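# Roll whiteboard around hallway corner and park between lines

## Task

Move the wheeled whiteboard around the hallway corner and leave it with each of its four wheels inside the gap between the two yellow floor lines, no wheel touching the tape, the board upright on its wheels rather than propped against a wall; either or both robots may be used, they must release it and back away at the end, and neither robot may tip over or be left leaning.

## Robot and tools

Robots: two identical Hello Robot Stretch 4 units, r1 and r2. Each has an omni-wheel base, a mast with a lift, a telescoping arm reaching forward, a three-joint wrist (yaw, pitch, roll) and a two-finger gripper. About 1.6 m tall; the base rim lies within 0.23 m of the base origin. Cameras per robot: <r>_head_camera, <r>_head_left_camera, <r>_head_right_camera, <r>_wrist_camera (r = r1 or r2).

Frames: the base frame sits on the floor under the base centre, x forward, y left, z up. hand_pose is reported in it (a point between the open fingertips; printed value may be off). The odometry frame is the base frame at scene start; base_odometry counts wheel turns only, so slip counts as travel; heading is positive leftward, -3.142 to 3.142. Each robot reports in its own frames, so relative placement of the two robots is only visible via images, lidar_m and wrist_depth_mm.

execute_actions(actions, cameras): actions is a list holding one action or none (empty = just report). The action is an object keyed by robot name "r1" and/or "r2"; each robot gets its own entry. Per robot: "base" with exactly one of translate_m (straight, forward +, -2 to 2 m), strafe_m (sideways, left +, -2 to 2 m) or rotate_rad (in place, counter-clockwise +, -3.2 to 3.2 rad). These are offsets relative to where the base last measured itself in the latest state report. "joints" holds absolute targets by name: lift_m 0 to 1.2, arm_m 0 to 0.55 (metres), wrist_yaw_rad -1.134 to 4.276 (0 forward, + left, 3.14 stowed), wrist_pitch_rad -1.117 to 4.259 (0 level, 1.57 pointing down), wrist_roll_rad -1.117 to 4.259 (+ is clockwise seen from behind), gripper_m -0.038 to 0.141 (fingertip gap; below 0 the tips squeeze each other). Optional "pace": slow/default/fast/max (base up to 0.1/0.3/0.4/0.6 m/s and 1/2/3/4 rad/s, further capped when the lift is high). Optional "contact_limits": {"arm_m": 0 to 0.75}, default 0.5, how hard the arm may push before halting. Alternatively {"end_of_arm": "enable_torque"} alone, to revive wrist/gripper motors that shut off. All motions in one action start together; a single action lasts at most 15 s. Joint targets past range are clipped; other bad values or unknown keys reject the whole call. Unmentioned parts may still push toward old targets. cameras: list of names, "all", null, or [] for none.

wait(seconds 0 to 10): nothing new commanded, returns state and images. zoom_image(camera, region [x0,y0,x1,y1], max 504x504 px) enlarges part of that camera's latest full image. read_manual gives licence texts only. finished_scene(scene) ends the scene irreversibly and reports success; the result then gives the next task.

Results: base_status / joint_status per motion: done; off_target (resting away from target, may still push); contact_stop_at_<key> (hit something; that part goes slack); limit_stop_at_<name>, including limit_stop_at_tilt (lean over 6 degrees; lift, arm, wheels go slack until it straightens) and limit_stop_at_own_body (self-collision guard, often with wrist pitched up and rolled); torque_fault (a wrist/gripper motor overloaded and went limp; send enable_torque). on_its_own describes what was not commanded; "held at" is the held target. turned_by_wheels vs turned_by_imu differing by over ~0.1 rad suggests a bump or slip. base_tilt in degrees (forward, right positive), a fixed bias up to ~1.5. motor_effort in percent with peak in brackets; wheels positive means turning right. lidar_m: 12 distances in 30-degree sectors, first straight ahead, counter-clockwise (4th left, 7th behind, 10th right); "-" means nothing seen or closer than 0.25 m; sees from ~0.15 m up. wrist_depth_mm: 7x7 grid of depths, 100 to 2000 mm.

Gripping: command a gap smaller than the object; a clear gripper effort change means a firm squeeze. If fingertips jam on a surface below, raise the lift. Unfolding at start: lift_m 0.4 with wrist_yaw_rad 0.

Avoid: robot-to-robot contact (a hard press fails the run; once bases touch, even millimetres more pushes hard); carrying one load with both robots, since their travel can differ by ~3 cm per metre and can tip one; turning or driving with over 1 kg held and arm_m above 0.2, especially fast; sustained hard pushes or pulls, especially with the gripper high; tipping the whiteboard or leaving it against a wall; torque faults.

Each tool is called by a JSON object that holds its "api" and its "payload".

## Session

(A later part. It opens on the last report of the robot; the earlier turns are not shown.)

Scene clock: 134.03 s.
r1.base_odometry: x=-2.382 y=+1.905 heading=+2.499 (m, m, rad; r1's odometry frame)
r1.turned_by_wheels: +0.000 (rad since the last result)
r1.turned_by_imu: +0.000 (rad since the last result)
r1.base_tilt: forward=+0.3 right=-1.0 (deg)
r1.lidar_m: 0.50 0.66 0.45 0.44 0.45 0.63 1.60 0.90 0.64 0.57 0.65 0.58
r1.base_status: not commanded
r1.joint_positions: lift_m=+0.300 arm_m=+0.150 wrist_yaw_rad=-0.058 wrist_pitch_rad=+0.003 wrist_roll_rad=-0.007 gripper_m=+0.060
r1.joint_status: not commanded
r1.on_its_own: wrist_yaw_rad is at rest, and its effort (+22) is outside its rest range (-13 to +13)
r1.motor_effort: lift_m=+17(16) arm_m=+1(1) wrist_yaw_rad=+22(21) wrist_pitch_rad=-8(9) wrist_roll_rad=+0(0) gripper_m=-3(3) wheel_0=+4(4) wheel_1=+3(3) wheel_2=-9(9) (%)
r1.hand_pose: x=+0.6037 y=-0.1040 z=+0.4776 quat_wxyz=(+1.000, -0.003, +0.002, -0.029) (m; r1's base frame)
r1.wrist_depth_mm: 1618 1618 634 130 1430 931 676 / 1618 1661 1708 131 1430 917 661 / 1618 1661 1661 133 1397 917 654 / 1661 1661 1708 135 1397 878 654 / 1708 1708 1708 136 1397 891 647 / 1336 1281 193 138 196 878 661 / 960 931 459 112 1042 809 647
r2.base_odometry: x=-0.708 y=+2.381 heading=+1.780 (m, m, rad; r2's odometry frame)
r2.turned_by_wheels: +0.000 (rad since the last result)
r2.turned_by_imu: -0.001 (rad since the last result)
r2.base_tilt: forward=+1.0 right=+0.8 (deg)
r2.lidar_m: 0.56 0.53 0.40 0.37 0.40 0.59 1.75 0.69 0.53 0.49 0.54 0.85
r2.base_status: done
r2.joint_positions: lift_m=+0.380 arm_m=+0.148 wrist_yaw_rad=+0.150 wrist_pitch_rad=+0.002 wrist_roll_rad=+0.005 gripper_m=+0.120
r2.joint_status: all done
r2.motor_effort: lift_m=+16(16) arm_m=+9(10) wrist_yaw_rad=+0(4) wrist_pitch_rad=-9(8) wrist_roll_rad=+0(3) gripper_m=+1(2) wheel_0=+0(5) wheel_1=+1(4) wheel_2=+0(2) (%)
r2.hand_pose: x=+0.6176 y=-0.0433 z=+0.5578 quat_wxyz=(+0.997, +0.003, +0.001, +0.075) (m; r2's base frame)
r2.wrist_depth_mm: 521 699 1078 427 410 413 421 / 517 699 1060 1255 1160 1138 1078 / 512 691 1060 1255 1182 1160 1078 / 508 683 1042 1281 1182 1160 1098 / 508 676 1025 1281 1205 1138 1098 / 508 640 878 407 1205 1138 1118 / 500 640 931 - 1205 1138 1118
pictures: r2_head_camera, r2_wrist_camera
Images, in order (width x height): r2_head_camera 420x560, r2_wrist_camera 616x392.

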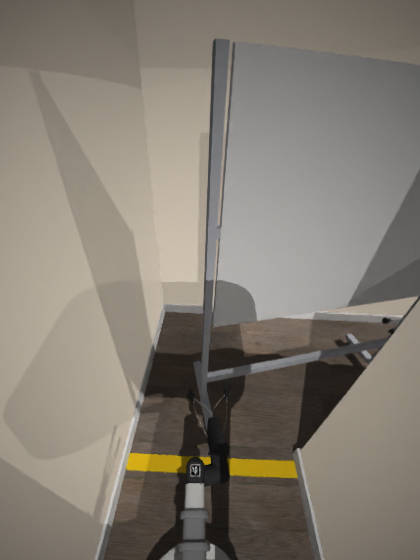

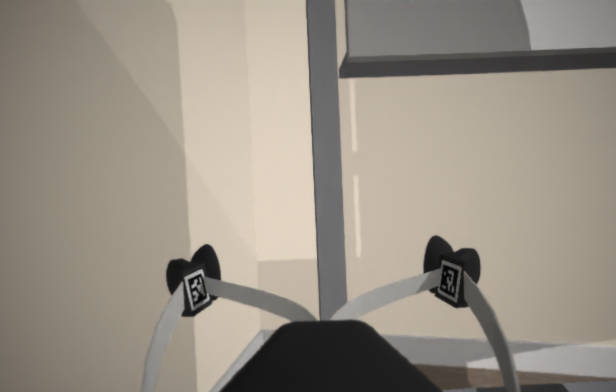

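{"api": "execute_actions", "payload": {"actions": [{"r2":{"joints":{"arm_m":0.38}}}], "cameras": []}}

{"api": "execute_actions", "payload": {"actions": [{"r2":{"joints":{"gripper_m":0.01}},"r1":{"joints":{"gripper_m":0.07}}}], "cameras": ["r2_wrist_camera"]}}

{"api": "execute_actions", "payload": {"actions": [{"r2":{"joints":{"arm_m":0.15,"wrist_yaw_rad":0.4},"pace":"slow"},"r1":{"base":{"translate_m":0.12},"pace":"slow"}}], "cameras": ["r2_head_camera","r2_wrist_camera","r1_head_camera"]}}

Scene clock: 151.73 s.
r1.base_odometry: x=-2.382 y=+1.905 heading=+2.499 (m, m, rad; r1's odometry frame)
r1.turned_by_wheels: +0.000 (rad since the last result)
r1.turned_by_imu: +0.000 (rad since the last result)
r1.base_tilt: forward=+0.2 right=-1.1 (deg)
r1.lidar_m: 0.47 0.69 0.47 0.44 0.46 0.58 1.62 0.94 0.62 0.59 0.62 0.55
r1.base_status: not commanded
r1.joint_positions: lift_m=+0.300 arm_m=+0.150 wrist_yaw_rad=-0.058 wrist_pitch_rad=+0.003 wrist_roll_rad=-0.007 gripper_m=+0.060
r1.joint_status: not commanded
r1.on_its_own: wrist_yaw_rad is at rest, and its effort (+24) is outside its rest range (-13 to +13)
r1.motor_effort: lift_m=+17(16) arm_m=+1(1) wrist_yaw_rad=+24(23) wrist_pitch_rad=-9(8) wrist_roll_rad=+0(0) gripper_m=-2(5) wheel_0=+4(4) wheel_1=+3(3) wheel_2=-9(9) (%)
r1.hand_pose: x=+0.6037 y=-0.1040 z=+0.4776 quat_wxyz=(+1.000, -0.003, +0.002, -0.029) (m; r1's base frame)
r1.wrist_depth_mm: 1576 1576 634 131 1430 917 676 / 1576 1618 1708 131 1430 917 661 / 1661 1618 1708 133 1397 904 654 / 1661 1661 1708 135 1397 904 654 / 1618 1661 1708 136 1336 904 647 / 1336 1281 194 138 196 891 654 / 960 931 459 113 1060 798 654
r2.base_odometry: x=-0.708 y=+2.381 heading=+1.780 (m, m, rad; r2's odometry frame)
r2.turned_by_wheels: +0.000 (rad since the last result)
r2.turned_by_imu: +0.000 (rad since the last result)
r2.base_tilt: forward=+1.0 right=+0.8 (deg)
r2.lidar_m: 0.55 0.51 0.38 0.37 0.39 0.58 1.77 0.70 0.52 0.48 0.52 0.84
r2.base_status: not commanded
r2.joint_positions: lift_m=+0.380 arm_m=+0.378 wrist_yaw_rad=+0.150 wrist_pitch_rad=+0.002 wrist_roll_rad=+0.005 gripper_m=+0.120
r2.joint_status: all done
r2.motor_effort: lift_m=+16(16) arm_m=+9(9) wrist_yaw_rad=+0(0) wrist_pitch_rad=-8(9) wrist_roll_rad=-1(0) gripper_m=+1(2) wheel_0=+0(0) wheel_1=+1(1) wheel_2=+0(0) (%)
r2.hand_pose: x=+0.8476 y=-0.0433 z=+0.5579 quat_wxyz=(+0.997, +0.003, +0.001, +0.075) (m; r2's base frame)
r2.wrist_depth_mm: 508 683 917 991 976 917 878 / 504 676 946 177 960 946 891 / 504 668 946 178 991 946 904 / 496 661 931 179 991 931 904 / 496 661 878 179 991 931 904 / 492 621 809 179 976 931 904 / 492 621 917 - 991 960 917
pictures: none
No camera images: the call's "cameras" was empty. Leave "cameras" out to get every camera's image.

Scene clock: 153.70 s.
r1.base_odometry: x=-2.382 y=+1.905 heading=+2.499 (m, m, rad; r1's odometry frame)
r1.turned_by_wheels: +0.000 (rad since the last result)
r1.turned_by_imu: +0.000 (rad since the last result)
r1.base_tilt: forward=+0.2 right=-1.0 (deg)
r1.lidar_m: 0.46 0.68 0.43 0.41 0.45 0.63 1.62 0.91 0.64 0.58 0.62 0.56
r1.base_status: not commanded
r1.joint_positions: lift_m=+0.300 arm_m=+0.150 wrist_yaw_rad=-0.058 wrist_pitch_rad=+0.003 wrist_roll_rad=-0.007 gripper_m=+0.070
r1.joint_status: all done
r1.on_its_own: wrist_yaw_rad is at rest, and its effort (+24) is outside its rest range (-13 to +13)
r1.motor_effort: lift_m=+16(16) arm_m=+1(1) wrist_yaw_rad=+24(23) wrist_pitch_rad=-8(8) wrist_roll_rad=+0(0) gripper_m=-4(3) wheel_0=+4(4) wheel_1=+3(3) wheel_2=-9(9) (%)
r1.hand_pose: x=+0.6037 y=-0.1040 z=+0.4776 quat_wxyz=(+1.000, -0.003, +0.002, -0.029) (m; r1's base frame)
r1.wrist_depth_mm: 1576 1661 640 132 1430 917 676 / 1618 1618 1708 132 1397 917 654 / 1661 1618 1708 134 1366 917 661 / 1661 1661 1708 136 1430 904 654 / 1661 1708 1708 137 1366 891 647 / 1336 1281 198 139 214 891 661 / 976 931 459 112 1060 798 647
r2.base_odometry: x=-0.709 y=+2.381 heading=+1.782 (m, m, rad; r2's odometry frame)
r2.turned_by_wheels: +0.002 (rad since the last result)
r2.turned_by_imu: +0.002 (rad since the last result)
r2.base_tilt: forward=+1.0 right=+0.8 (deg)
r2.lidar_m: 0.58 0.51 0.40 0.36 0.39 0.60 1.73 0.71 0.51 0.49 0.54 0.87
r2.base_status: not commanded
r2.joint_positions: lift_m=+0.380 arm_m=+0.378 wrist_yaw_rad=+0.163 wrist_pitch_rad=+0.002 wrist_roll_rad=+0.005 gripper_m=+0.010
r2.joint_status: all done
r2.on_its_own: wrist_yaw_rad is at rest, and its effort (-36) is outside its rest range (-13 to +13)
r2.motor_effort: lift_m=+16(16) arm_m=+9(9) wrist_yaw_rad=-36(37) wrist_pitch_rad=-8(8) wrist_roll_rad=-1(1) gripper_m=-7(8) wheel_0=+8(9) wheel_1=+5(5) wheel_2=+9(8) (%)
r2.hand_pose: x=+0.8482 y=-0.0395 z=+0.5579 quat_wxyz=(+0.997, +0.003, +0.001, +0.081) (m; r2's base frame)
r2.wrist_depth_mm: 492 661 991 171 976 917 878 / 488 647 976 173 976 917 891 / 484 640 960 173 976 931 891 / 480 634 946 173 991 931 891 / 480 627 878 175 976 931 891 / 477 627 190 175 187 946 904 / 477 574 854 - 991 931 904
pictures: r2_wrist_camera
Images, in order (width x height): r2_wrist_camera 616x392.

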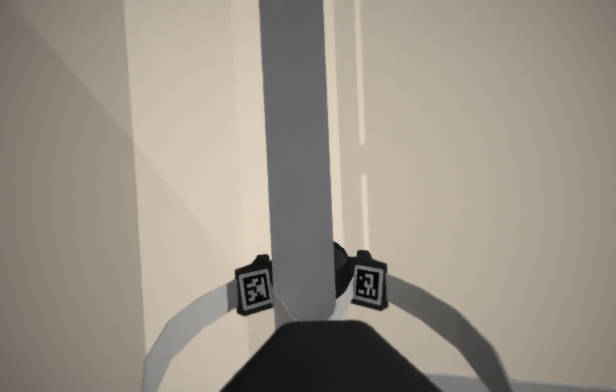

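Scene clock: 157.27 s.
r1.base_odometry: x=-2.478 y=+1.977 heading=+2.499 (m, m, rad; r1's odometry frame)
r1.turned_by_wheels: +0.000 (rad since the last result)
r1.turned_by_imu: +0.000 (rad since the last result)
r1.base_tilt: forward=+0.2 right=-1.0 (deg)
r1.lidar_m: 0.49 0.67 0.46 0.43 0.47 0.61 1.63 0.91 0.62 0.58 0.62 0.54
r1.base_status: done
r1.joint_positions: lift_m=+0.300 arm_m=+0.150 wrist_yaw_rad=-0.051 wrist_pitch_rad=+0.003 wrist_roll_rad=-0.007 gripper_m=+0.070
r1.joint_status: not commanded
r1.motor_effort: lift_m=+17(17) arm_m=+1(1) wrist_yaw_rad=+4(30) wrist_pitch_rad=-7(10) wrist_roll_rad=+0(0) gripper_m=-4(2) wheel_0=+1(8) wheel_1=+2(4) wheel_2=-4(12) (%)
r1.hand_pose: x=+0.6044 y=-0.1021 z=+0.4776 quat_wxyz=(+1.000, -0.003, +0.001, -0.026) (m; r1's base frame)
r1.wrist_depth_mm: 1464 707 1537 124 1576 917 683 / 1537 1499 1576 126 1537 931 661 / 1537 1576 1576 127 1576 917 654 / 1576 1576 1576 129 1537 904 647 / 1576 1576 219 131 1366 904 654 / 1205 647 187 133 196 904 654 / 960 364 1008 113 1042 809 654
r2.base_odometry: x=-0.708 y=+2.381 heading=+1.780 (m, m, rad; r2's odometry frame)
r2.turned_by_wheels: -0.001 (rad since the last result)
r2.turned_by_imu: -0.002 (rad since the last result)
r2.base_tilt: forward=+1.1 right=+0.8 (deg)
r2.lidar_m: 0.35 0.52 0.39 0.37 0.41 0.60 1.76 0.71 0.51 0.49 0.53 0.65
r2.base_status: not commanded
r2.joint_positions: lift_m=+0.380 arm_m=+0.152 wrist_yaw_rad=+0.400 wrist_pitch_rad=+0.003 wrist_roll_rad=+0.005 gripper_m=+0.010
r2.joint_status: all done
r2.motor_effort: lift_m=+16(16) arm_m=-11(7) wrist_yaw_rad=-1(52) wrist_pitch_rad=-9(9) wrist_roll_rad=-2(3) gripper_m=-6(12) wheel_0=+0(14) wheel_1=+0(6) wheel_2=+3(9) (%)
r2.hand_pose: x=+0.6226 y=+0.0319 z=+0.5578 quat_wxyz=(+0.980, +0.002, +0.002, +0.199) (m; r2's base frame)
r2.wrist_depth_mm: 413 517 683 172 1205 1078 976 / 407 512 676 173 1205 1078 991 / 410 508 668 175 1205 1098 991 / 407 504 668 175 1229 1098 1008 / 407 504 661 176 1182 1118 1008 / 404 500 186 177 186 1098 1025 / 404 484 627 - 1182 1060 1008
pictures: r1_head_camera, r2_head_camera, r2_wrist_camera
Images, in order (width x height): r1_head_camera 420x560, r2_head_camera 420x560, r2_wrist_camera 616x392.

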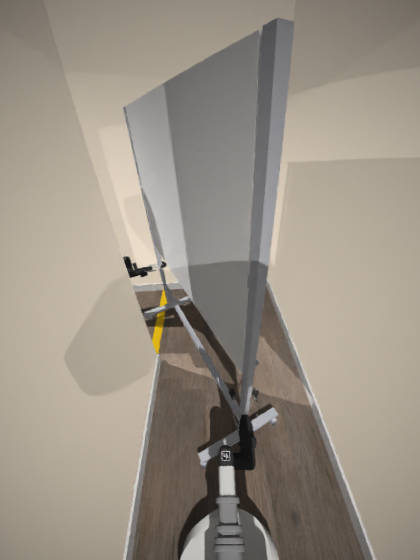

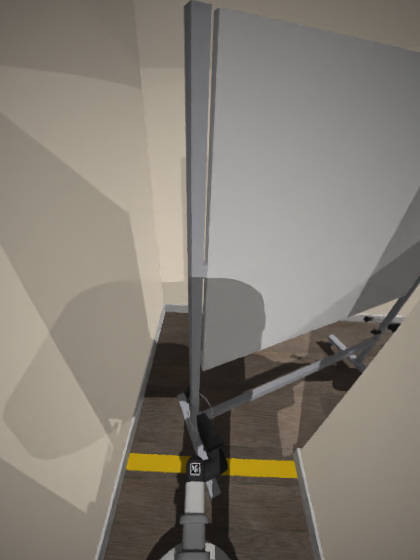

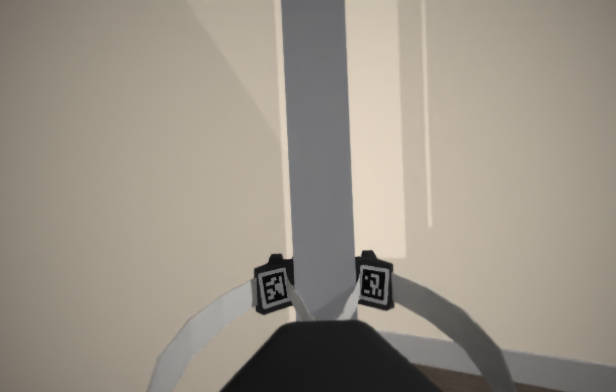

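{"api": "execute_actions", "payload": {"actions": [{"r2":{"base":{"translate_m":-0.2},"joints":{"wrist_yaw_rad":0.62},"pace":"slow"},"r1":{"base":{"translate_m":0.15},"joints":{"wrist_yaw_rad":0.05},"pace":"slow"}}], "cameras": ["r2_head_camera","r1_wrist_camera","r1_head_camera"]}}

Scene clock: 176.27 s.
r1.base_odometry: x=-2.598 y=+2.067 heading=+2.499 (m, m, rad; r1's odometry frame)
r1.turned_by_wheels: +0.000 (rad since the last result)
r1.turned_by_imu: +0.000 (rad since the last result)
r1.base_tilt: forward=+0.2 right=-1.0 (deg)
r1.lidar_m: 0.49 0.69 0.48 0.45 0.45 0.65 1.69 0.89 0.63 0.59 0.62 0.62
r1.base_status: done
r1.joint_positions: lift_m=+0.300 arm_m=+0.150 wrist_yaw_rad=+0.049 wrist_pitch_rad=+0.003 wrist_roll_rad=-0.007 gripper_m=+0.070
r1.joint_status: all done
r1.motor_effort: lift_m=+17(17) arm_m=+1(1) wrist_yaw_rad=+1(33) wrist_pitch_rad=-8(8) wrist_roll_rad=+0(0) gripper_m=-9(0) wheel_0=+3(10) wheel_1=+4(6) wheel_2=-5(12) (%)
r1.hand_pose: x=+0.6132 y=-0.0731 z=+0.4776 quat_wxyz=(+1.000, -0.004, +0.001, +0.025) (m; r1's base frame)
r1.wrist_depth_mm: 1464 621 1430 125 1464 1138 768 / 1464 1430 1464 126 1464 1138 759 / 1464 1499 1464 128 1464 1138 759 / 1464 1499 1430 130 1464 1098 741 / 1537 1464 220 132 1464 1078 750 / 1229 517 187 134 198 1078 732 / 960 334 1008 113 1042 946 723
r2.base_odometry: x=-0.667 y=+2.185 heading=+1.780 (m, m, rad; r2's odometry frame)
r2.turned_by_wheels: +0.000 (rad since the last result)
r2.turned_by_imu: +0.000 (rad since the last result)
r2.base_tilt: forward=+1.1 right=+0.8 (deg)
r2.lidar_m: 0.42 0.52 0.40 0.38 0.40 0.60 2.05 0.67 0.49 0.48 0.52 0.74
r2.base_status: done
r2.joint_positions: lift_m=+0.380 arm_m=+0.152 wrist_yaw_rad=+0.619 wrist_pitch_rad=+0.003 wrist_roll_rad=+0.005 gripper_m=+0.010
r2.joint_status: all done
r2.motor_effort: lift_m=+16(16) arm_m=-9(11) wrist_yaw_rad=+3(50) wrist_pitch_rad=-10(10) wrist_roll_rad=-3(2) gripper_m=-8(12) wheel_0=-1(14) wheel_1=-3(7) wheel_2=+1(5) (%)
r2.hand_pose: x=+0.6083 y=+0.0962 z=+0.5577 quat_wxyz=(+0.952, +0.002, +0.002, +0.305) (m; r2's base frame)
r2.wrist_depth_mm: 366 433 530 173 991 1281 1138 / 364 433 530 174 976 1281 1138 / 364 430 530 175 991 1281 1138 / 364 430 525 176 976 1308 1160 / 364 427 525 177 960 1281 1160 / 362 427 477 177 186 1281 1182 / 362 404 504 - 1098 1138 1138
pictures: r1_head_camera, r1_wrist_camera, r2_head_camera
Images, in order (width x height): r1_head_camera 420x560, r1_wrist_camera 616x392, r2_head_camera 420x560.

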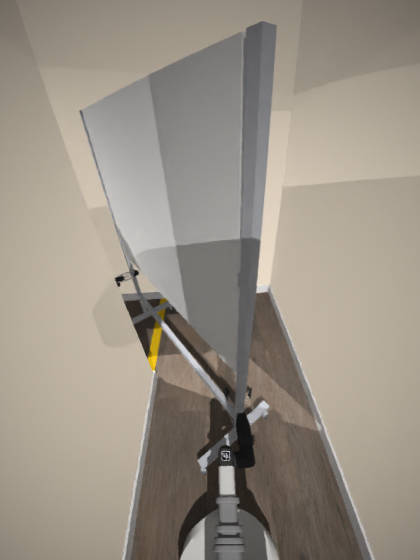

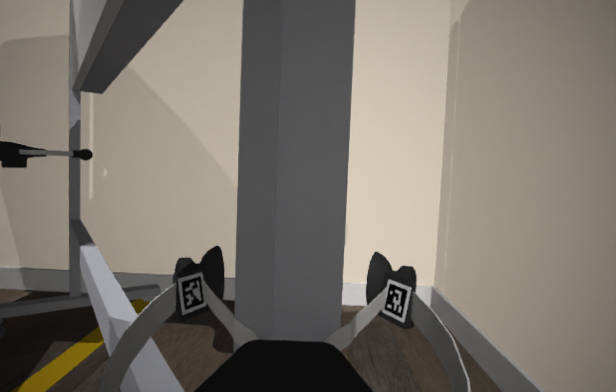

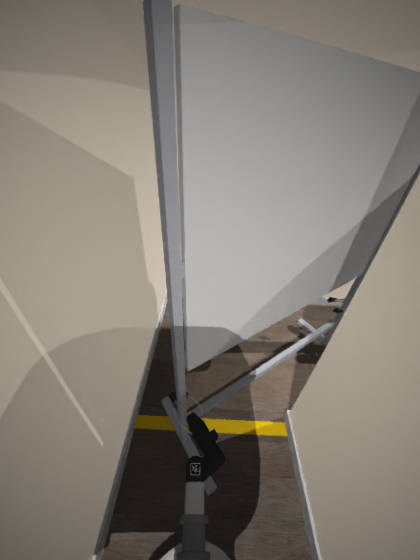

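{"api": "execute_actions", "payload": {"actions": [{"r2":{"base":{"translate_m":-0.2},"joints":{"wrist_yaw_rad":0.8},"pace":"slow"},"r1":{"base":{"translate_m":0.2},"joints":{"wrist_yaw_rad":0.05},"pace":"slow"}}], "cameras": ["r2_head_camera","r1_wrist_camera","r1_head_camera"]}}

Scene clock: 186.23 s.
r1.base_odometry: x=-2.758 y=+2.186 heading=+2.500 (m, m, rad; r1's odometry frame)
r1.turned_by_wheels: +0.001 (rad since the last result)
r1.turned_by_imu: +0.001 (rad since the last result)
r1.base_tilt: forward=+0.2 right=-1.0 (deg)
r1.lidar_m: 0.48 0.72 0.47 0.45 0.47 0.66 1.70 0.87 0.63 0.57 0.61 0.73
r1.base_status: done
r1.joint_positions: lift_m=+0.300 arm_m=+0.150 wrist_yaw_rad=+0.052 wrist_pitch_rad=+0.003 wrist_roll_rad=-0.007 gripper_m=+0.070
r1.joint_status: all done
r1.motor_effort: lift_m=+16(16) arm_m=+1(1) wrist_yaw_rad=-2(13) wrist_pitch_rad=-9(8) wrist_roll_rad=+0(0) gripper_m=-3(4) wheel_0=+8(12) wheel_1=+4(7) wheel_2=-4(10) (%)
r1.hand_pose: x=+0.6134 y=-0.0724 z=+0.4776 quat_wxyz=(+1.000, -0.004, +0.001, +0.026) (m; r1's base frame)
r1.wrist_depth_mm: 634 1281 1255 155 1255 1138 759 / 1281 1281 1255 157 1255 1138 759 / 1255 1308 1255 160 1281 1118 759 / 1281 1308 1281 162 1308 1098 741 / 1308 1308 203 165 1308 1098 741 / 492 1308 184 162 204 1078 732 / 389 891 991 112 1042 946 732
r2.base_odometry: x=-0.625 y=+1.990 heading=+1.780 (m, m, rad; r2's odometry frame)
r2.turned_by_wheels: +0.000 (rad since the last result)
r2.turned_by_imu: -0.001 (rad since the last result)
r2.base_tilt: forward=+1.0 right=+0.8 (deg)
r2.lidar_m: 0.39 0.55 0.41 0.38 0.43 0.61 2.09 0.67 0.49 0.48 0.51 0.73
r2.base_status: done
r2.joint_positions: lift_m=+0.380 arm_m=+0.152 wrist_yaw_rad=+0.798 wrist_pitch_rad=+0.003 wrist_roll_rad=+0.005 gripper_m=+0.010
r2.joint_status: all done
r2.motor_effort: lift_m=+16(16) arm_m=-9(10) wrist_yaw_rad=+7(69) wrist_pitch_rad=-9(10) wrist_roll_rad=-2(3) gripper_m=-9(11) wheel_0=-3(17) wheel_1=-2(8) wheel_2=+2(9) (%)
r2.hand_pose: x=+0.5866 y=+0.1455 z=+0.5577 quat_wxyz=(+0.921, +0.002, +0.002, +0.388) (m; r2's base frame)
r2.wrist_depth_mm: 345 394 462 173 707 960 1281 / 345 394 462 174 707 960 1281 / 343 394 462 175 707 960 1281 / 343 394 462 176 707 960 1281 / 343 394 462 176 707 960 1281 / 343 394 430 177 187 946 1308 / 345 377 449 - 750 854 1160
pictures: r1_head_camera, r1_wrist_camera, r2_head_camera
Images, in order (width x height): r1_head_camera 420x560, r1_wrist_camera 616x392, r2_head_camera 420x560.

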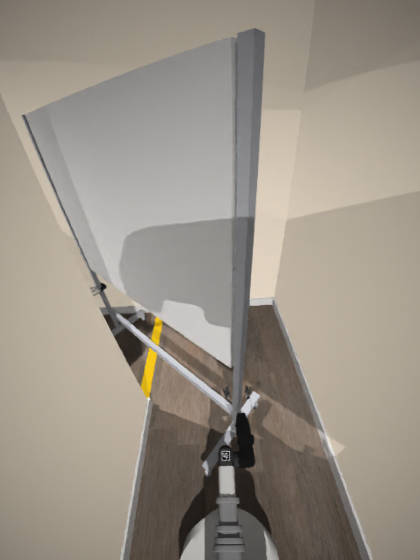

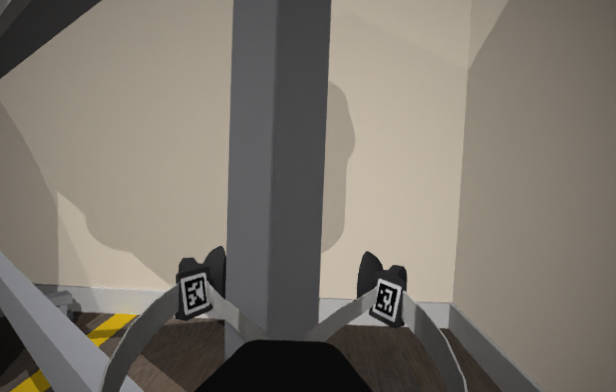

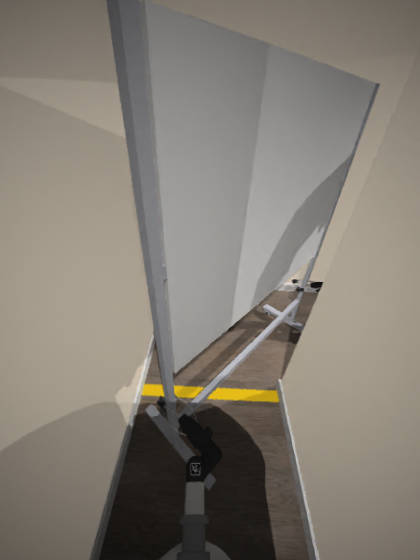

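{"api": "execute_actions", "payload": {"actions": [{"r2":{"base":{"strafe_m":-0.07},"pace":"slow"},"r1":{"joints":{"arm_m":0.25},"pace":"slow"}}], "cameras": []}}

{"api": "execute_actions", "payload": {"actions": [{"r2":{"base":{"translate_m":-0.15},"joints":{"wrist_yaw_rad":1.0},"pace":"slow"},"r1":{"joints":{"arm_m":0.4},"pace":"slow"}}], "cameras": ["r2_head_camera","r1_wrist_camera","r1_head_camera"]}}

Scene clock: 197.97 s.
r1.base_odometry: x=-2.757 y=+2.186 heading=+2.497 (m, m, rad; r1's odometry frame)
r1.turned_by_wheels: -0.003 (rad since the last result)
r1.turned_by_imu: -0.004 (rad since the last result)
r1.base_tilt: forward=+0.1 right=-0.9 (deg)
r1.lidar_m: 0.42 0.71 0.47 0.45 0.45 0.66 1.68 0.88 0.63 0.58 0.59 0.73
r1.base_status: not commanded
r1.joint_positions: lift_m=+0.300 arm_m=+0.248 wrist_yaw_rad=+0.021 wrist_pitch_rad=+0.003 wrist_roll_rad=-0.006 gripper_m=+0.070
r1.joint_status: all done
r1.on_its_own: wrist_yaw_rad is at rest, and its effort (+85) is outside its rest range (-13 to +13)
r1.motor_effort: lift_m=+17(16) arm_m=+12(10) wrist_yaw_rad=+85(84) wrist_pitch_rad=-9(10) wrist_roll_rad=-1(1) gripper_m=-7(5) wheel_0=-11(11) wheel_1=-2(4) wheel_2=-20(20) (%)
r1.hand_pose: x=+0.7091 y=-0.0814 z=+0.4775 quat_wxyz=(+1.000, -0.003, +0.002, +0.010) (m; r1's base frame)
r1.wrist_depth_mm: 1118 1138 1138 119 133 991 699 / 1138 1160 1160 120 1182 976 676 / 1160 1160 1182 120 1229 976 676 / 1160 1182 1182 121 1205 960 676 / 1182 1182 1182 121 1229 931 668 / 1160 1182 214 122 187 878 661 / 946 931 991 113 976 820 668
r2.base_odometry: x=-0.557 y=+2.004 heading=+1.782 (m, m, rad; r2's odometry frame)
r2.turned_by_wheels: +0.003 (rad since the last result)
r2.turned_by_imu: +0.003 (rad since the last result)
r2.base_tilt: forward=+1.0 right=+0.8 (deg)
r2.lidar_m: 0.38 0.52 0.47 0.46 0.49 0.69 2.38 0.58 0.41 0.39 0.45 0.66
r2.base_status: done
r2.joint_positions: lift_m=+0.380 arm_m=+0.151 wrist_yaw_rad=+0.829 wrist_pitch_rad=+0.002 wrist_roll_rad=+0.005 gripper_m=+0.010
r2.joint_status: not commanded
r2.on_its_own: wrist_yaw_rad is at rest, and its effort (-82) is outside its rest range (-13 to +13)
r2.motor_effort: lift_m=+16(16) arm_m=-4(10) wrist_yaw_rad=-82(82) wrist_pitch_rad=-9(10) wrist_roll_rad=+0(1) gripper_m=-14(12) wheel_0=+20(20) wheel_1=+8(6) wheel_2=+6(6) (%)
r2.hand_pose: x=+0.5811 y=+0.1535 z=+0.5579 quat_wxyz=(+0.915, +0.002, +0.002, +0.403) (m; r2's base frame)
r2.wrist_depth_mm: 392 442 480 609 741 960 1281 / 392 442 492 609 750 960 1308 / 389 442 488 603 750 960 1281 / 389 442 488 609 750 960 1281 / 389 439 477 206 741 976 1281 / 392 424 181 169 188 960 1308 / 389 442 500 - 798 891 1160
pictures: none
No camera images: the call's "cameras" was empty. Leave "cameras" out to get every camera's image.

Scene clock: 200.77 s.
r1.base_odometry: x=-2.758 y=+2.186 heading=+2.500 (m, m, rad; r1's odometry frame)
r1.turned_by_wheels: +0.003 (rad since the last result)
r1.turned_by_imu: +0.004 (rad since the last result)
r1.base_tilt: forward=+0.2 right=-1.0 (deg)
r1.lidar_m: 0.57 0.70 0.48 0.44 0.47 0.66 1.71 0.89 0.63 0.58 0.60 0.81
r1.base_status: not commanded
r1.joint_positions: lift_m=+0.300 arm_m=+0.399 wrist_yaw_rad=+0.056 wrist_pitch_rad=+0.002 wrist_roll_rad=-0.007 gripper_m=+0.070
r1.joint_status: all done
r1.on_its_own: wrist_yaw_rad is at rest, and its effort (-19) is outside its rest range (-13 to +13)
r1.motor_effort: lift_m=+16(16) arm_m=+5(7) wrist_yaw_rad=-19(85) wrist_pitch_rad=-7(10) wrist_roll_rad=-1(1) gripper_m=-5(7) wheel_0=+3(11) wheel_1=+1(3) wheel_2=+1(20) (%)
r1.hand_pose: x=+0.8629 y=-0.0710 z=+0.4777 quat_wxyz=(+1.000, -0.003, +0.001, +0.028) (m; r1's base frame)
r1.wrist_depth_mm: 1025 1008 1025 132 1025 1025 768 / 1042 1042 1042 132 1025 1008 768 / 1042 1042 1042 134 1025 1025 750 / 1042 1060 1042 135 1042 1025 750 / 1060 1060 208 138 1060 1042 741 / 1078 1060 159 142 204 1042 723 / 960 946 1008 112 1042 946 741
r2.base_odometry: x=-0.526 y=+1.858 heading=+1.781 (m, m, rad; r2's odometry frame)
r2.turned_by_wheels: -0.001 (rad since the last result)
r2.turned_by_imu: -0.001 (rad since the last result)
r2.base_tilt: forward=+1.1 right=+0.8 (deg)
r2.lidar_m: 0.42 0.53 0.49 0.46 0.52 0.77 2.40 0.55 0.39 0.40 0.42 0.65
r2.base_status: done
r2.joint_positions: lift_m=+0.380 arm_m=+0.151 wrist_yaw_rad=+0.991 wrist_pitch_rad=+0.003 wrist_roll_rad=+0.005 gripper_m=+0.010
r2.joint_status: all done
r2.on_its_own: wrist_yaw_rad is at rest, and its effort (+26) is outside its rest range (-13 to +13)
r2.motor_effort: lift_m=+16(16) arm_m=-4(4) wrist_yaw_rad=+26(79) wrist_pitch_rad=-10(9) wrist_roll_rad=+0(2) gripper_m=-8(17) wheel_0=-6(19) wheel_1=-6(2) wheel_2=+1(9) (%)
r2.hand_pose: x=+0.5528 y=+0.1934 z=+0.5578 quat_wxyz=(+0.880, +0.002, +0.002, +0.475) (m; r2's base frame)
r2.wrist_depth_mm: 392 427 488 170 634 759 917 / 389 433 484 171 640 759 931 / 392 433 484 172 640 768 931 / 392 430 484 173 640 759 946 / 392 433 484 190 627 759 931 / 392 433 459 174 183 750 931 / 394 427 477 - 676 723 931
pictures: r1_head_camera, r1_wrist_camera, r2_head_camera
Images, in order (width x height): r1_head_camera 420x560, r1_wrist_camera 616x392, r2_head_camera 420x560.

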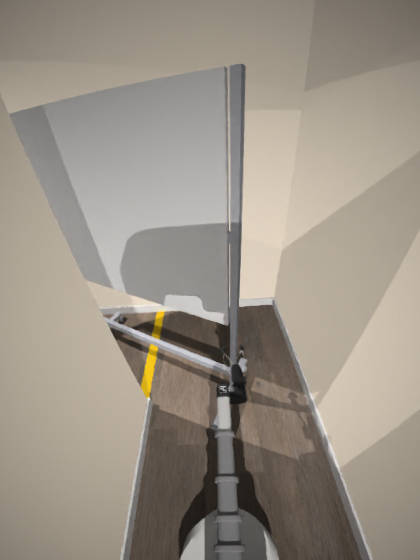

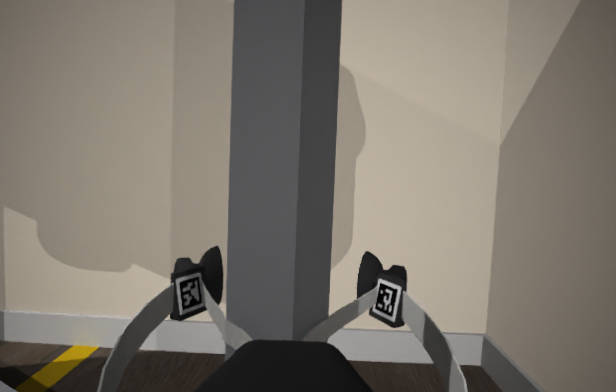

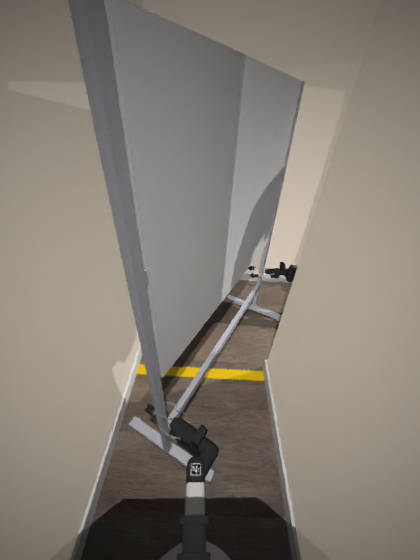

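{"api": "execute_actions", "payload": {"actions": [{"r2":{"base":{"translate_m":-0.06},"joints":{"wrist_yaw_rad":1.12},"pace":"slow"},"r1":{"joints":{"arm_m":0.54},"pace":"slow"}}], "cameras": ["r2_head_camera","r1_wrist_camera","r1_head_camera"]}}

Scene clock: 209.63 s.
r1.base_odometry: x=-2.758 y=+2.186 heading=+2.501 (m, m, rad; r1's odometry frame)
r1.turned_by_wheels: +0.001 (rad since the last result)
r1.turned_by_imu: +0.001 (rad since the last result)
r1.base_tilt: forward=+0.2 right=-1.0 (deg)
r1.lidar_m: 0.84 0.68 0.49 0.44 0.47 0.64 1.69 0.89 0.63 0.57 0.60 0.82
r1.base_status: not commanded
r1.joint_positions: lift_m=+0.300 arm_m=+0.539 wrist_yaw_rad=+0.057 wrist_pitch_rad=+0.002 wrist_roll_rad=-0.007 gripper_m=+0.070
r1.joint_status: all done
r1.on_its_own: wrist_yaw_rad is at rest, and its effort (-20) is outside its rest range (-13 to +13)
r1.motor_effort: lift_m=+16(16) arm_m=+6(6) wrist_yaw_rad=-20(39) wrist_pitch_rad=-6(8) wrist_roll_rad=+0(1) gripper_m=-7(6) wheel_0=+10(9) wheel_1=+4(4) wheel_2=+6(6) (%)
r1.hand_pose: x=+1.0027 y=-0.0709 z=+0.4778 quat_wxyz=(+1.000, -0.003, +0.001, +0.028) (m; r1's base frame)
r1.wrist_depth_mm: 891 891 176 878 866 866 759 / 904 904 177 891 878 904 750 / 931 904 178 904 904 891 750 / 931 917 180 904 904 904 741 / 931 931 182 917 917 891 732 / 931 931 180 917 204 917 723 / 931 917 187 112 917 917 732
r2.base_odometry: x=-0.513 y=+1.799 heading=+1.781 (m, m, rad; r2's odometry frame)
r2.turned_by_wheels: -0.001 (rad since the last result)
r2.turned_by_imu: -0.002 (rad since the last result)
r2.base_tilt: forward=+1.0 right=+0.8 (deg)
r2.lidar_m: 0.42 0.50 0.49 0.46 0.52 0.75 2.41 0.57 0.42 0.39 0.42 0.64
r2.base_status: done
r2.joint_positions: lift_m=+0.380 arm_m=+0.151 wrist_yaw_rad=+1.113 wrist_pitch_rad=+0.003 wrist_roll_rad=+0.005 gripper_m=+0.010
r2.joint_status: all done
r2.on_its_own: wrist_yaw_rad is at rest, and its effort (+21) is outside its rest range (-13 to +13)
r2.motor_effort: lift_m=+16(16) arm_m=-4(4) wrist_yaw_rad=+21(79) wrist_pitch_rad=-10(10) wrist_roll_rad=-2(4) gripper_m=-6(12) wheel_0=-5(15) wheel_1=-3(15) wheel_2=+1(3) (%)
r2.hand_pose: x=+0.5276 y=+0.2201 z=+0.5578 quat_wxyz=(+0.849, +0.002, +0.003, +0.528) (m; r2's base frame)
r2.wrist_depth_mm: 389 421 459 170 564 634 723 / 389 421 459 171 564 634 732 / 392 424 466 172 564 640 732 / 389 421 462 173 564 640 732 / 392 424 462 174 569 640 723 / 392 424 445 174 187 640 732 / 392 418 459 - 591 621 732
pictures: r1_head_camera, r1_wrist_camera, r2_head_camera
Images, in order (width x height): r1_head_camera 420x560, r1_wrist_camera 616x392, r2_head_camera 420x560.

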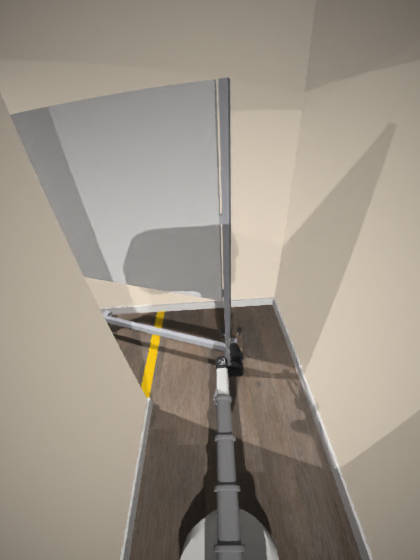

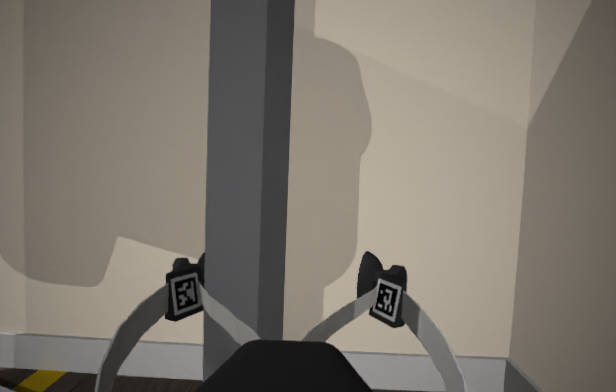

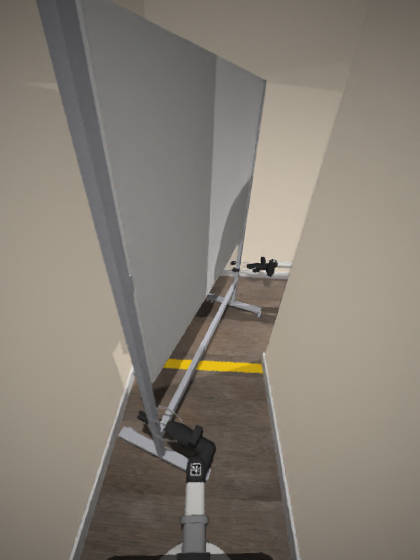

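{"api": "execute_actions", "payload": {"actions": [{"r1":{"joints":{"gripper_m":0.13,"arm_m":0.2}}}], "cameras": []}}

{"api": "execute_actions", "payload": {"actions": [{"r2":{"base":{"strafe_m":-0.07},"pace":"slow"}}], "cameras": []}}

{"api": "execute_actions", "payload": {"actions": [{"r2":{"base":{"translate_m":-0.3},"pace":"slow"}}], "cameras": ["r2_head_camera","r2_head_right_camera","r1_head_camera"]}}

Scene clock: 218.93 s.
r1.base_odometry: x=-2.758 y=+2.186 heading=+2.500 (m, m, rad; r1's odometry frame)
r1.turned_by_wheels: -0.001 (rad since the last result)
r1.turned_by_imu: -0.001 (rad since the last result)
r1.base_tilt: forward=+0.2 right=-1.1 (deg)
r1.lidar_m: 0.72 0.68 0.48 0.45 0.48 0.66 1.72 0.88 0.61 0.57 0.61 0.81
r1.base_status: not commanded
r1.joint_positions: lift_m=+0.300 arm_m=+0.201 wrist_yaw_rad=+0.050 wrist_pitch_rad=+0.002 wrist_roll_rad=-0.007 gripper_m=+0.130
r1.joint_status: all done
r1.motor_effort: lift_m=+17(17) arm_m=-5(6) wrist_yaw_rad=+1(20) wrist_pitch_rad=-7(7) wrist_roll_rad=+0(0) gripper_m=+0(8) wheel_0=+4(10) wheel_1=+1(4) wheel_2=+1(6) (%)
r1.hand_pose: x=+0.6643 y=-0.0729 z=+0.4777 quat_wxyz=(+1.000, -0.003, +0.001, +0.025) (m; r1's base frame)
r1.wrist_depth_mm: 661 603 585 1205 1205 1118 759 / 1205 1229 1205 1205 1205 1118 741 / 1255 1229 1229 1229 1205 1098 750 / 1255 1255 1229 1229 1229 1078 741 / 1255 1255 1255 1281 1255 1060 741 / 1255 627 559 525 1255 931 732 / 960 946 1008 113 1060 946 732
r2.base_odometry: x=-0.513 y=+1.799 heading=+1.781 (m, m, rad; r2's odometry frame)
r2.turned_by_wheels: +0.000 (rad since the last result)
r2.turned_by_imu: -0.001 (rad since the last result)
r2.base_tilt: forward=+1.0 right=+0.8 (deg)
r2.lidar_m: 0.41 0.49 0.48 0.47 0.50 0.75 2.44 0.56 0.42 0.38 0.42 0.65
r2.base_status: not commanded
r2.joint_positions: lift_m=+0.380 arm_m=+0.151 wrist_yaw_rad=+1.113 wrist_pitch_rad=+0.003 wrist_roll_rad=+0.005 gripper_m=+0.010
r2.joint_status: not commanded
r2.on_its_own: wrist_yaw_rad is at rest, and its effort (+21) is outside its rest range (-13 to +13)
r2.motor_effort: lift_m=+16(16) arm_m=-4(4) wrist_yaw_rad=+21(21) wrist_pitch_rad=-10(10) wrist_roll_rad=+0(1) gripper_m=-10(6) wheel_0=-6(5) wheel_1=-3(3) wheel_2=+1(1) (%)
r2.hand_pose: x=+0.5276 y=+0.2201 z=+0.5578 quat_wxyz=(+0.849, +0.002, +0.003, +0.528) (m; r2's base frame)
r2.wrist_depth_mm: 389 421 462 171 564 634 723 / 389 424 462 171 564 634 732 / 394 424 459 172 564 634 732 / 392 424 462 173 569 640 732 / 392 424 462 174 569 647 732 / 392 424 445 174 187 647 732 / 394 418 455 - 591 621 732
pictures: none
No camera images: the call's "cameras" was empty. Leave "cameras" out to get every camera's image.

Scene clock: 220.77 s.
r1.base_odometry: x=-2.758 y=+2.186 heading=+2.500 (m, m, rad; r1's odometry frame)
r1.turned_by_wheels: +0.000 (rad since the last result)
r1.turned_by_imu: +0.000 (rad since the last result)
r1.base_tilt: forward=+0.2 right=-1.0 (deg)
r1.lidar_m: 0.72 0.70 0.47 0.44 0.45 0.64 1.69 0.91 0.62 0.58 0.61 0.82
r1.base_status: not commanded
r1.joint_positions: lift_m=+0.300 arm_m=+0.201 wrist_yaw_rad=+0.050 wrist_pitch_rad=+0.002 wrist_roll_rad=-0.007 gripper_m=+0.130
r1.joint_status: not commanded
r1.motor_effort: lift_m=+17(17) arm_m=-5(5) wrist_yaw_rad=+0(0) wrist_pitch_rad=-7(8) wrist_roll_rad=+0(0) gripper_m=+0(1) wheel_0=+5(5) wheel_1=+1(1) wheel_2=+1(1) (%)
r1.hand_pose: x=+0.6643 y=-0.0729 z=+0.4777 quat_wxyz=(+1.000, -0.003, +0.001, +0.025) (m; r1's base frame)
r1.wrist_depth_mm: 640 597 585 1205 1205 1118 750 / 1229 1229 1205 1229 1229 1118 750 / 1229 1229 1205 1229 1229 1098 741 / 1229 1255 1255 1255 1229 1098 741 / 1255 1255 1255 1255 1229 1060 741 / 1229 603 544 521 1229 931 732 / 976 946 1008 113 1060 960 723
r2.base_odometry: x=-0.445 y=+1.814 heading=+1.782 (m, m, rad; r2's odometry frame)
r2.turned_by_wheels: +0.001 (rad since the last result)
r2.turned_by_imu: +0.001 (rad since the last result)
r2.base_tilt: forward=+1.1 right=+0.8 (deg)
r2.lidar_m: 0.43 0.49 0.56 0.54 0.58 0.86 1.18 0.50 0.35 0.33 0.34 0.55
r2.base_status: done
r2.joint_positions: lift_m=+0.380 arm_m=+0.151 wrist_yaw_rad=+1.129 wrist_pitch_rad=+0.003 wrist_roll_rad=+0.005 gripper_m=+0.010
r2.joint_status: not commanded
r2.on_its_own: wrist_yaw_rad is at rest, and its effort (-25) is outside its rest range (-13 to +13)
r2.motor_effort: lift_m=+16(16) arm_m=-4(4) wrist_yaw_rad=-25(25) wrist_pitch_rad=-10(10) wrist_roll_rad=+0(1) gripper_m=-7(9) wheel_0=+7(9) wheel_1=+1(4) wheel_2=+3(2) (%)
r2.hand_pose: x=+0.5240 y=+0.2234 z=+0.5578 quat_wxyz=(+0.845, +0.002, +0.003, +0.535) (m; r2's base frame)
r2.wrist_depth_mm: 445 480 521 173 634 699 788 / 445 480 521 174 627 699 788 / 442 484 521 174 634 707 788 / 445 480 521 175 634 707 788 / 445 480 525 177 634 707 798 / 445 484 187 176 187 707 798 / 449 473 517 - 654 691 798
pictures: none
No camera images: the call's "cameras" was empty. Leave "cameras" out to get every camera's image.

Scene clock: 225.07 s.
r1.base_odometry: x=-2.758 y=+2.186 heading=+2.500 (m, m, rad; r1's odometry frame)
r1.turned_by_wheels: +0.000 (rad since the last result)
r1.turned_by_imu: +0.000 (rad since the last result)
r1.base_tilt: forward=+0.1 right=-1.1 (deg)
r1.lidar_m: 0.97 0.70 0.47 0.44 0.47 0.65 1.73 0.87 0.63 0.58 0.61 0.82
r1.base_status: not commanded
r1.joint_positions: lift_m=+0.300 arm_m=+0.201 wrist_yaw_rad=+0.050 wrist_pitch_rad=+0.002 wrist_roll_rad=-0.007 gripper_m=+0.130
r1.joint_status: not commanded
r1.motor_effort: lift_m=+16(16) arm_m=-5(5) wrist_yaw_rad=+0(1) wrist_pitch_rad=-7(7) wrist_roll_rad=+0(0) gripper_m=-1(1) wheel_0=+5(5) wheel_1=+1(1) wheel_2=+1(1) (%)
r1.hand_pose: x=+0.6643 y=-0.0729 z=+0.4777 quat_wxyz=(+1.000, -0.003, +0.001, +0.025) (m; r1's base frame)
r1.wrist_depth_mm: 603 1205 1182 1182 1205 1118 750 / 1205 1205 1229 1205 1229 1118 759 / 1229 1229 1229 1205 1229 1098 741 / 1229 1255 1255 1255 1229 1078 741 / 1255 569 1229 1255 1255 1078 732 / 1138 569 1205 1255 1229 931 723 / 960 891 1008 112 1060 946 723
r2.base_odometry: x=-0.382 y=+1.520 heading=+1.781 (m, m, rad; r2's odometry frame)
r2.turned_by_wheels: +0.000 (rad since the last result)
r2.turned_by_imu: -0.002 (rad since the last result)
r2.base_tilt: forward=+1.0 right=+0.8 (deg)
r2.lidar_m: 0.45 0.51 0.59 0.56 0.59 0.88 2.20 0.42 0.33 0.30 0.33 0.48
r2.base_status: done
r2.joint_positions: lift_m=+0.380 arm_m=+0.151 wrist_yaw_rad=+1.112 wrist_pitch_rad=+0.003 wrist_roll_rad=+0.005 gripper_m=+0.010
r2.joint_status: not commanded
r2.on_its_own: wrist_yaw_rad is at rest, and its effort (+24) is outside its rest range (-13 to +13)
r2.motor_effort: lift_m=+16(16) arm_m=-4(4) wrist_yaw_rad=+24(34) wrist_pitch_rad=-9(9) wrist_roll_rad=+0(0) gripper_m=-7(11) wheel_0=-4(10) wheel_1=-3(8) wheel_2=+2(7) (%)
r2.hand_pose: x=+0.5278 y=+0.2199 z=+0.5578 quat_wxyz=(+0.849, +0.002, +0.003, +0.528) (m; r2's base frame)
r2.wrist_depth_mm: 459 496 544 171 668 750 854 / 459 500 539 172 668 750 854 / 462 500 549 172 668 750 866 / 462 500 549 173 668 750 866 / 462 500 549 173 661 759 866 / 462 500 525 174 180 759 866 / 466 496 539 - 699 732 878
pictures: r1_head_camera, r2_head_camera, r2_head_right_camera
Images, in order (width x height): r1_head_camera 420x560, r2_head_camera 420x560, r2_head_right_camera 420x672.

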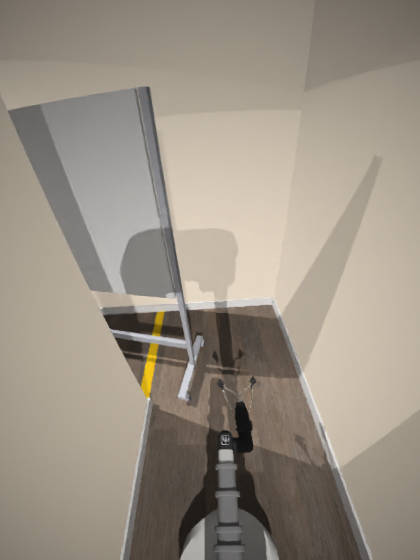

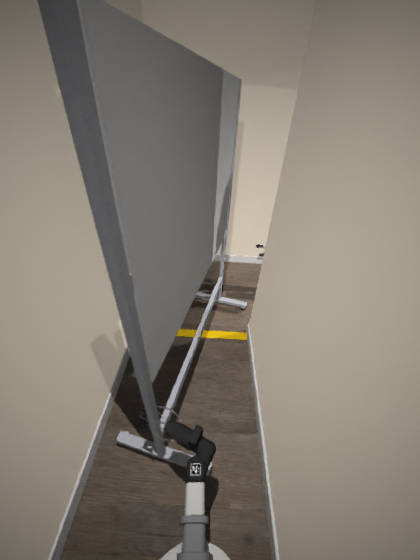

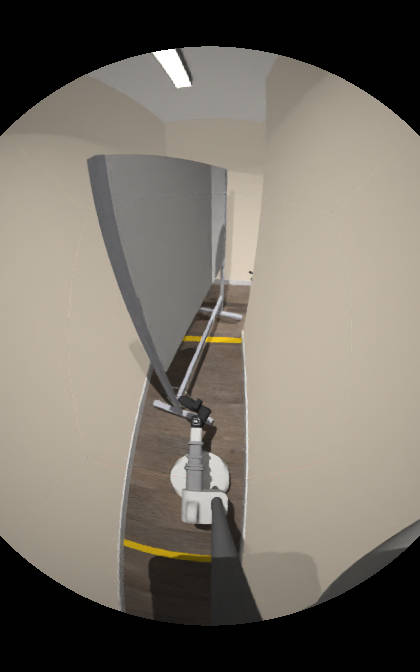

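{"api": "execute_actions", "payload": {"actions": [{"r1":{"base":{"strafe_m":0.18}},"r2":{"base":{"rotate_rad":-0.12},"joints":{"wrist_yaw_rad":1.24},"pace":"slow"}}], "cameras": ["r1_head_camera","r1_wrist_camera","r2_head_camera"]}}

Scene clock: 238.03 s.
r1.base_odometry: x=-2.866 y=+2.042 heading=+2.500 (m, m, rad; r1's odometry frame)
r1.turned_by_wheels: +0.000 (rad since the last result)
r1.turned_by_imu: +0.000 (rad since the last result)
r1.base_tilt: forward=+0.2 right=-1.0 (deg)
r1.lidar_m: 0.79 0.40 0.28 0.26 0.27 0.36 1.03 1.11 0.81 0.75 0.79 1.05
r1.base_status: done
r1.joint_positions: lift_m=+0.300 arm_m=+0.201 wrist_yaw_rad=+0.050 wrist_pitch_rad=+0.002 wrist_roll_rad=-0.007 gripper_m=+0.130
r1.joint_status: not commanded
r1.motor_effort: lift_m=+16(17) arm_m=-5(5) wrist_yaw_rad=+1(0) wrist_pitch_rad=-8(7) wrist_roll_rad=+0(0) gripper_m=-4(3) wheel_0=-2(9) wheel_1=+1(9) wheel_2=+0(1) (%)
r1.hand_pose: x=+0.6643 y=-0.0729 z=+0.4777 quat_wxyz=(+1.000, -0.003, +0.001, +0.025) (m; r1's base frame)
r1.wrist_depth_mm: 609 597 559 1182 1205 1182 1025 / 1205 1205 1205 1205 1182 1182 1008 / 1205 1229 1205 1229 1205 1205 991 / 1229 1229 1229 1255 1229 1205 991 / 1229 1255 1255 1281 1255 1255 960 / 1160 603 564 1255 1255 1255 960 / 960 931 1008 113 1042 1042 946
r2.base_odometry: x=-0.383 y=+1.520 heading=+1.662 (m, m, rad; r2's odometry frame)
r2.turned_by_wheels: -0.120 (rad since the last result)
r2.turned_by_imu: -0.122 (rad since the last result)
r2.base_tilt: forward=+1.0 right=+0.8 (deg)
r2.lidar_m: 0.43 0.48 0.60 0.56 0.58 0.76 1.80 0.51 0.36 0.29 0.31 0.43
r2.base_status: done
r2.joint_positions: lift_m=+0.380 arm_m=+0.151 wrist_yaw_rad=+1.242 wrist_pitch_rad=+0.002 wrist_roll_rad=+0.005 gripper_m=+0.010
r2.joint_status: all done
r2.motor_effort: lift_m=+16(16) arm_m=-4(4) wrist_yaw_rad=-4(43) wrist_pitch_rad=-9(10) wrist_roll_rad=-2(1) gripper_m=-9(14) wheel_0=+4(9) wheel_1=+1(2) wheel_2=+1(6) (%)
r2.hand_pose: x=+0.4976 y=+0.2447 z=+0.5578 quat_wxyz=(+0.813, +0.002, +0.003, +0.582) (m; r2's base frame)
r2.wrist_depth_mm: 488 530 574 172 699 788 891 / 492 535 580 173 699 788 891 / 492 525 580 174 707 788 904 / 492 530 574 175 707 788 891 / 492 535 580 175 707 788 891 / 492 535 559 175 186 788 904 / 496 525 574 - 732 768 904
pictures: r1_head_camera, r1_wrist_camera, r2_head_camera
Images, in order (width x height): r1_head_camera 420x560, r1_wrist_camera 616x392, r2_head_camera 420x560.

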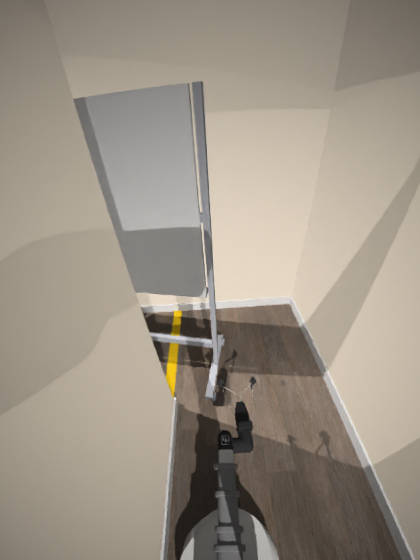

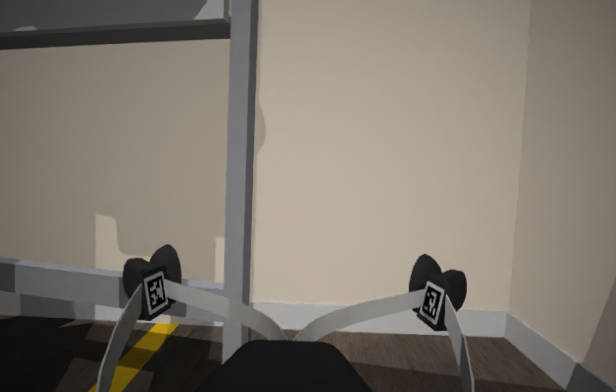

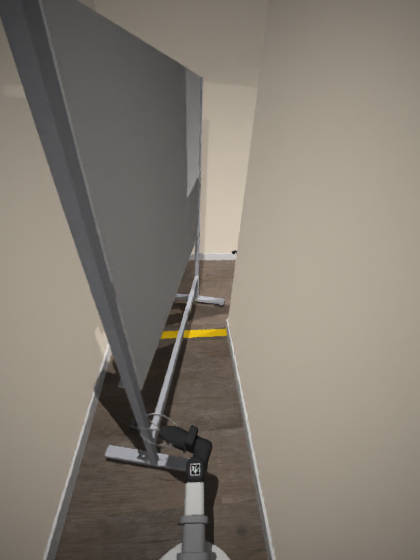

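{"api": "execute_actions", "payload": {"actions": [{"r1":{"joints":{"wrist_yaw_rad":0.32,"arm_m":0.45},"pace":"slow"}}], "cameras": ["r1_wrist_camera","r1_head_camera"]}}

Scene clock: 252.70 s.
r1.base_odometry: x=-2.866 y=+2.042 heading=+2.500 (m, m, rad; r1's odometry frame)
r1.turned_by_wheels: +0.000 (rad since the last result)
r1.turned_by_imu: +0.000 (rad since the last result)
r1.base_tilt: forward=+0.2 right=-1.0 (deg)
r1.lidar_m: 0.95 0.42 0.30 0.27 0.28 0.38 1.03 1.14 0.81 0.75 0.80 1.08
r1.base_status: not commanded
r1.joint_positions: lift_m=+0.300 arm_m=+0.449 wrist_yaw_rad=+0.320 wrist_pitch_rad=+0.002 wrist_roll_rad=-0.007 gripper_m=+0.130
r1.joint_status: all done
r1.motor_effort: lift_m=+16(17) arm_m=+5(5) wrist_yaw_rad=+1(4) wrist_pitch_rad=-8(7) wrist_roll_rad=+0(0) gripper_m=-5(0) wheel_0=-2(2) wheel_1=+0(1) wheel_2=+0(0) (%)
r1.hand_pose: x=+0.9213 y=+0.0077 z=+0.4777 quat_wxyz=(+0.987, -0.004, +0.001, +0.159) (m; r1's base frame)
r1.wrist_depth_mm: 1182 1118 1042 298 931 866 831 / 1205 1138 1060 306 931 891 831 / 1255 1160 1060 310 946 878 842 / 1255 1160 1078 306 931 904 842 / 1255 1160 1078 307 946 891 854 / 488 410 1060 304 917 891 866 / 917 384 359 113 931 891 854
r2.base_odometry: x=-0.383 y=+1.520 heading=+1.662 (m, m, rad; r2's odometry frame)
r2.turned_by_wheels: +0.000 (rad since the last result)
r2.turned_by_imu: -0.001 (rad since the last result)
r2.base_tilt: forward=+1.0 right=+0.8 (deg)
r2.lidar_m: 0.40 0.48 0.61 0.55 0.58 0.77 1.81 0.48 0.35 0.30 0.33 0.44
r2.base_status: not commanded
r2.joint_positions: lift_m=+0.380 arm_m=+0.151 wrist_yaw_rad=+1.242 wrist_pitch_rad=+0.002 wrist_roll_rad=+0.005 gripper_m=+0.010
r2.joint_status: not commanded
r2.motor_effort: lift_m=+16(16) arm_m=-4(4) wrist_yaw_rad=-5(4) wrist_pitch_rad=-10(9) wrist_roll_rad=+1(1) gripper_m=-7(7) wheel_0=+4(4) wheel_1=+1(1) wheel_2=+1(1) (%)
r2.hand_pose: x=+0.4976 y=+0.2447 z=+0.5578 quat_wxyz=(+0.813, +0.002, +0.003, +0.582) (m; r2's base frame)
r2.wrist_depth_mm: 492 530 574 172 707 778 891 / 492 530 585 174 699 788 904 / 492 530 574 175 707 788 904 / 492 535 580 175 707 788 891 / 496 530 580 176 707 788 891 / 496 535 559 175 186 778 904 / 496 521 574 - 732 759 904
pictures: r1_head_camera, r1_wrist_camera
Images, in order (width x height): r1_head_camera 420x560, r1_wrist_camera 616x392.

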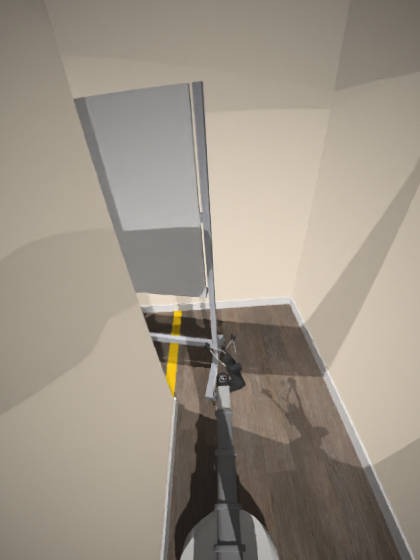

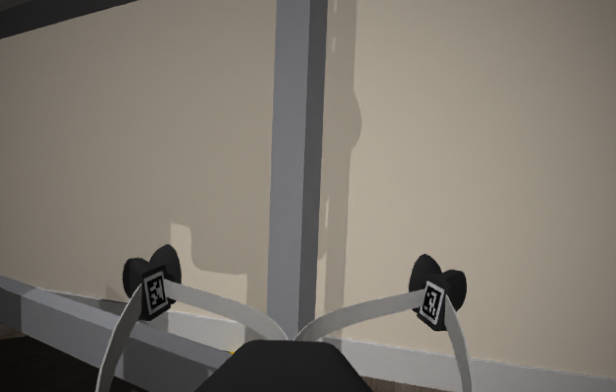

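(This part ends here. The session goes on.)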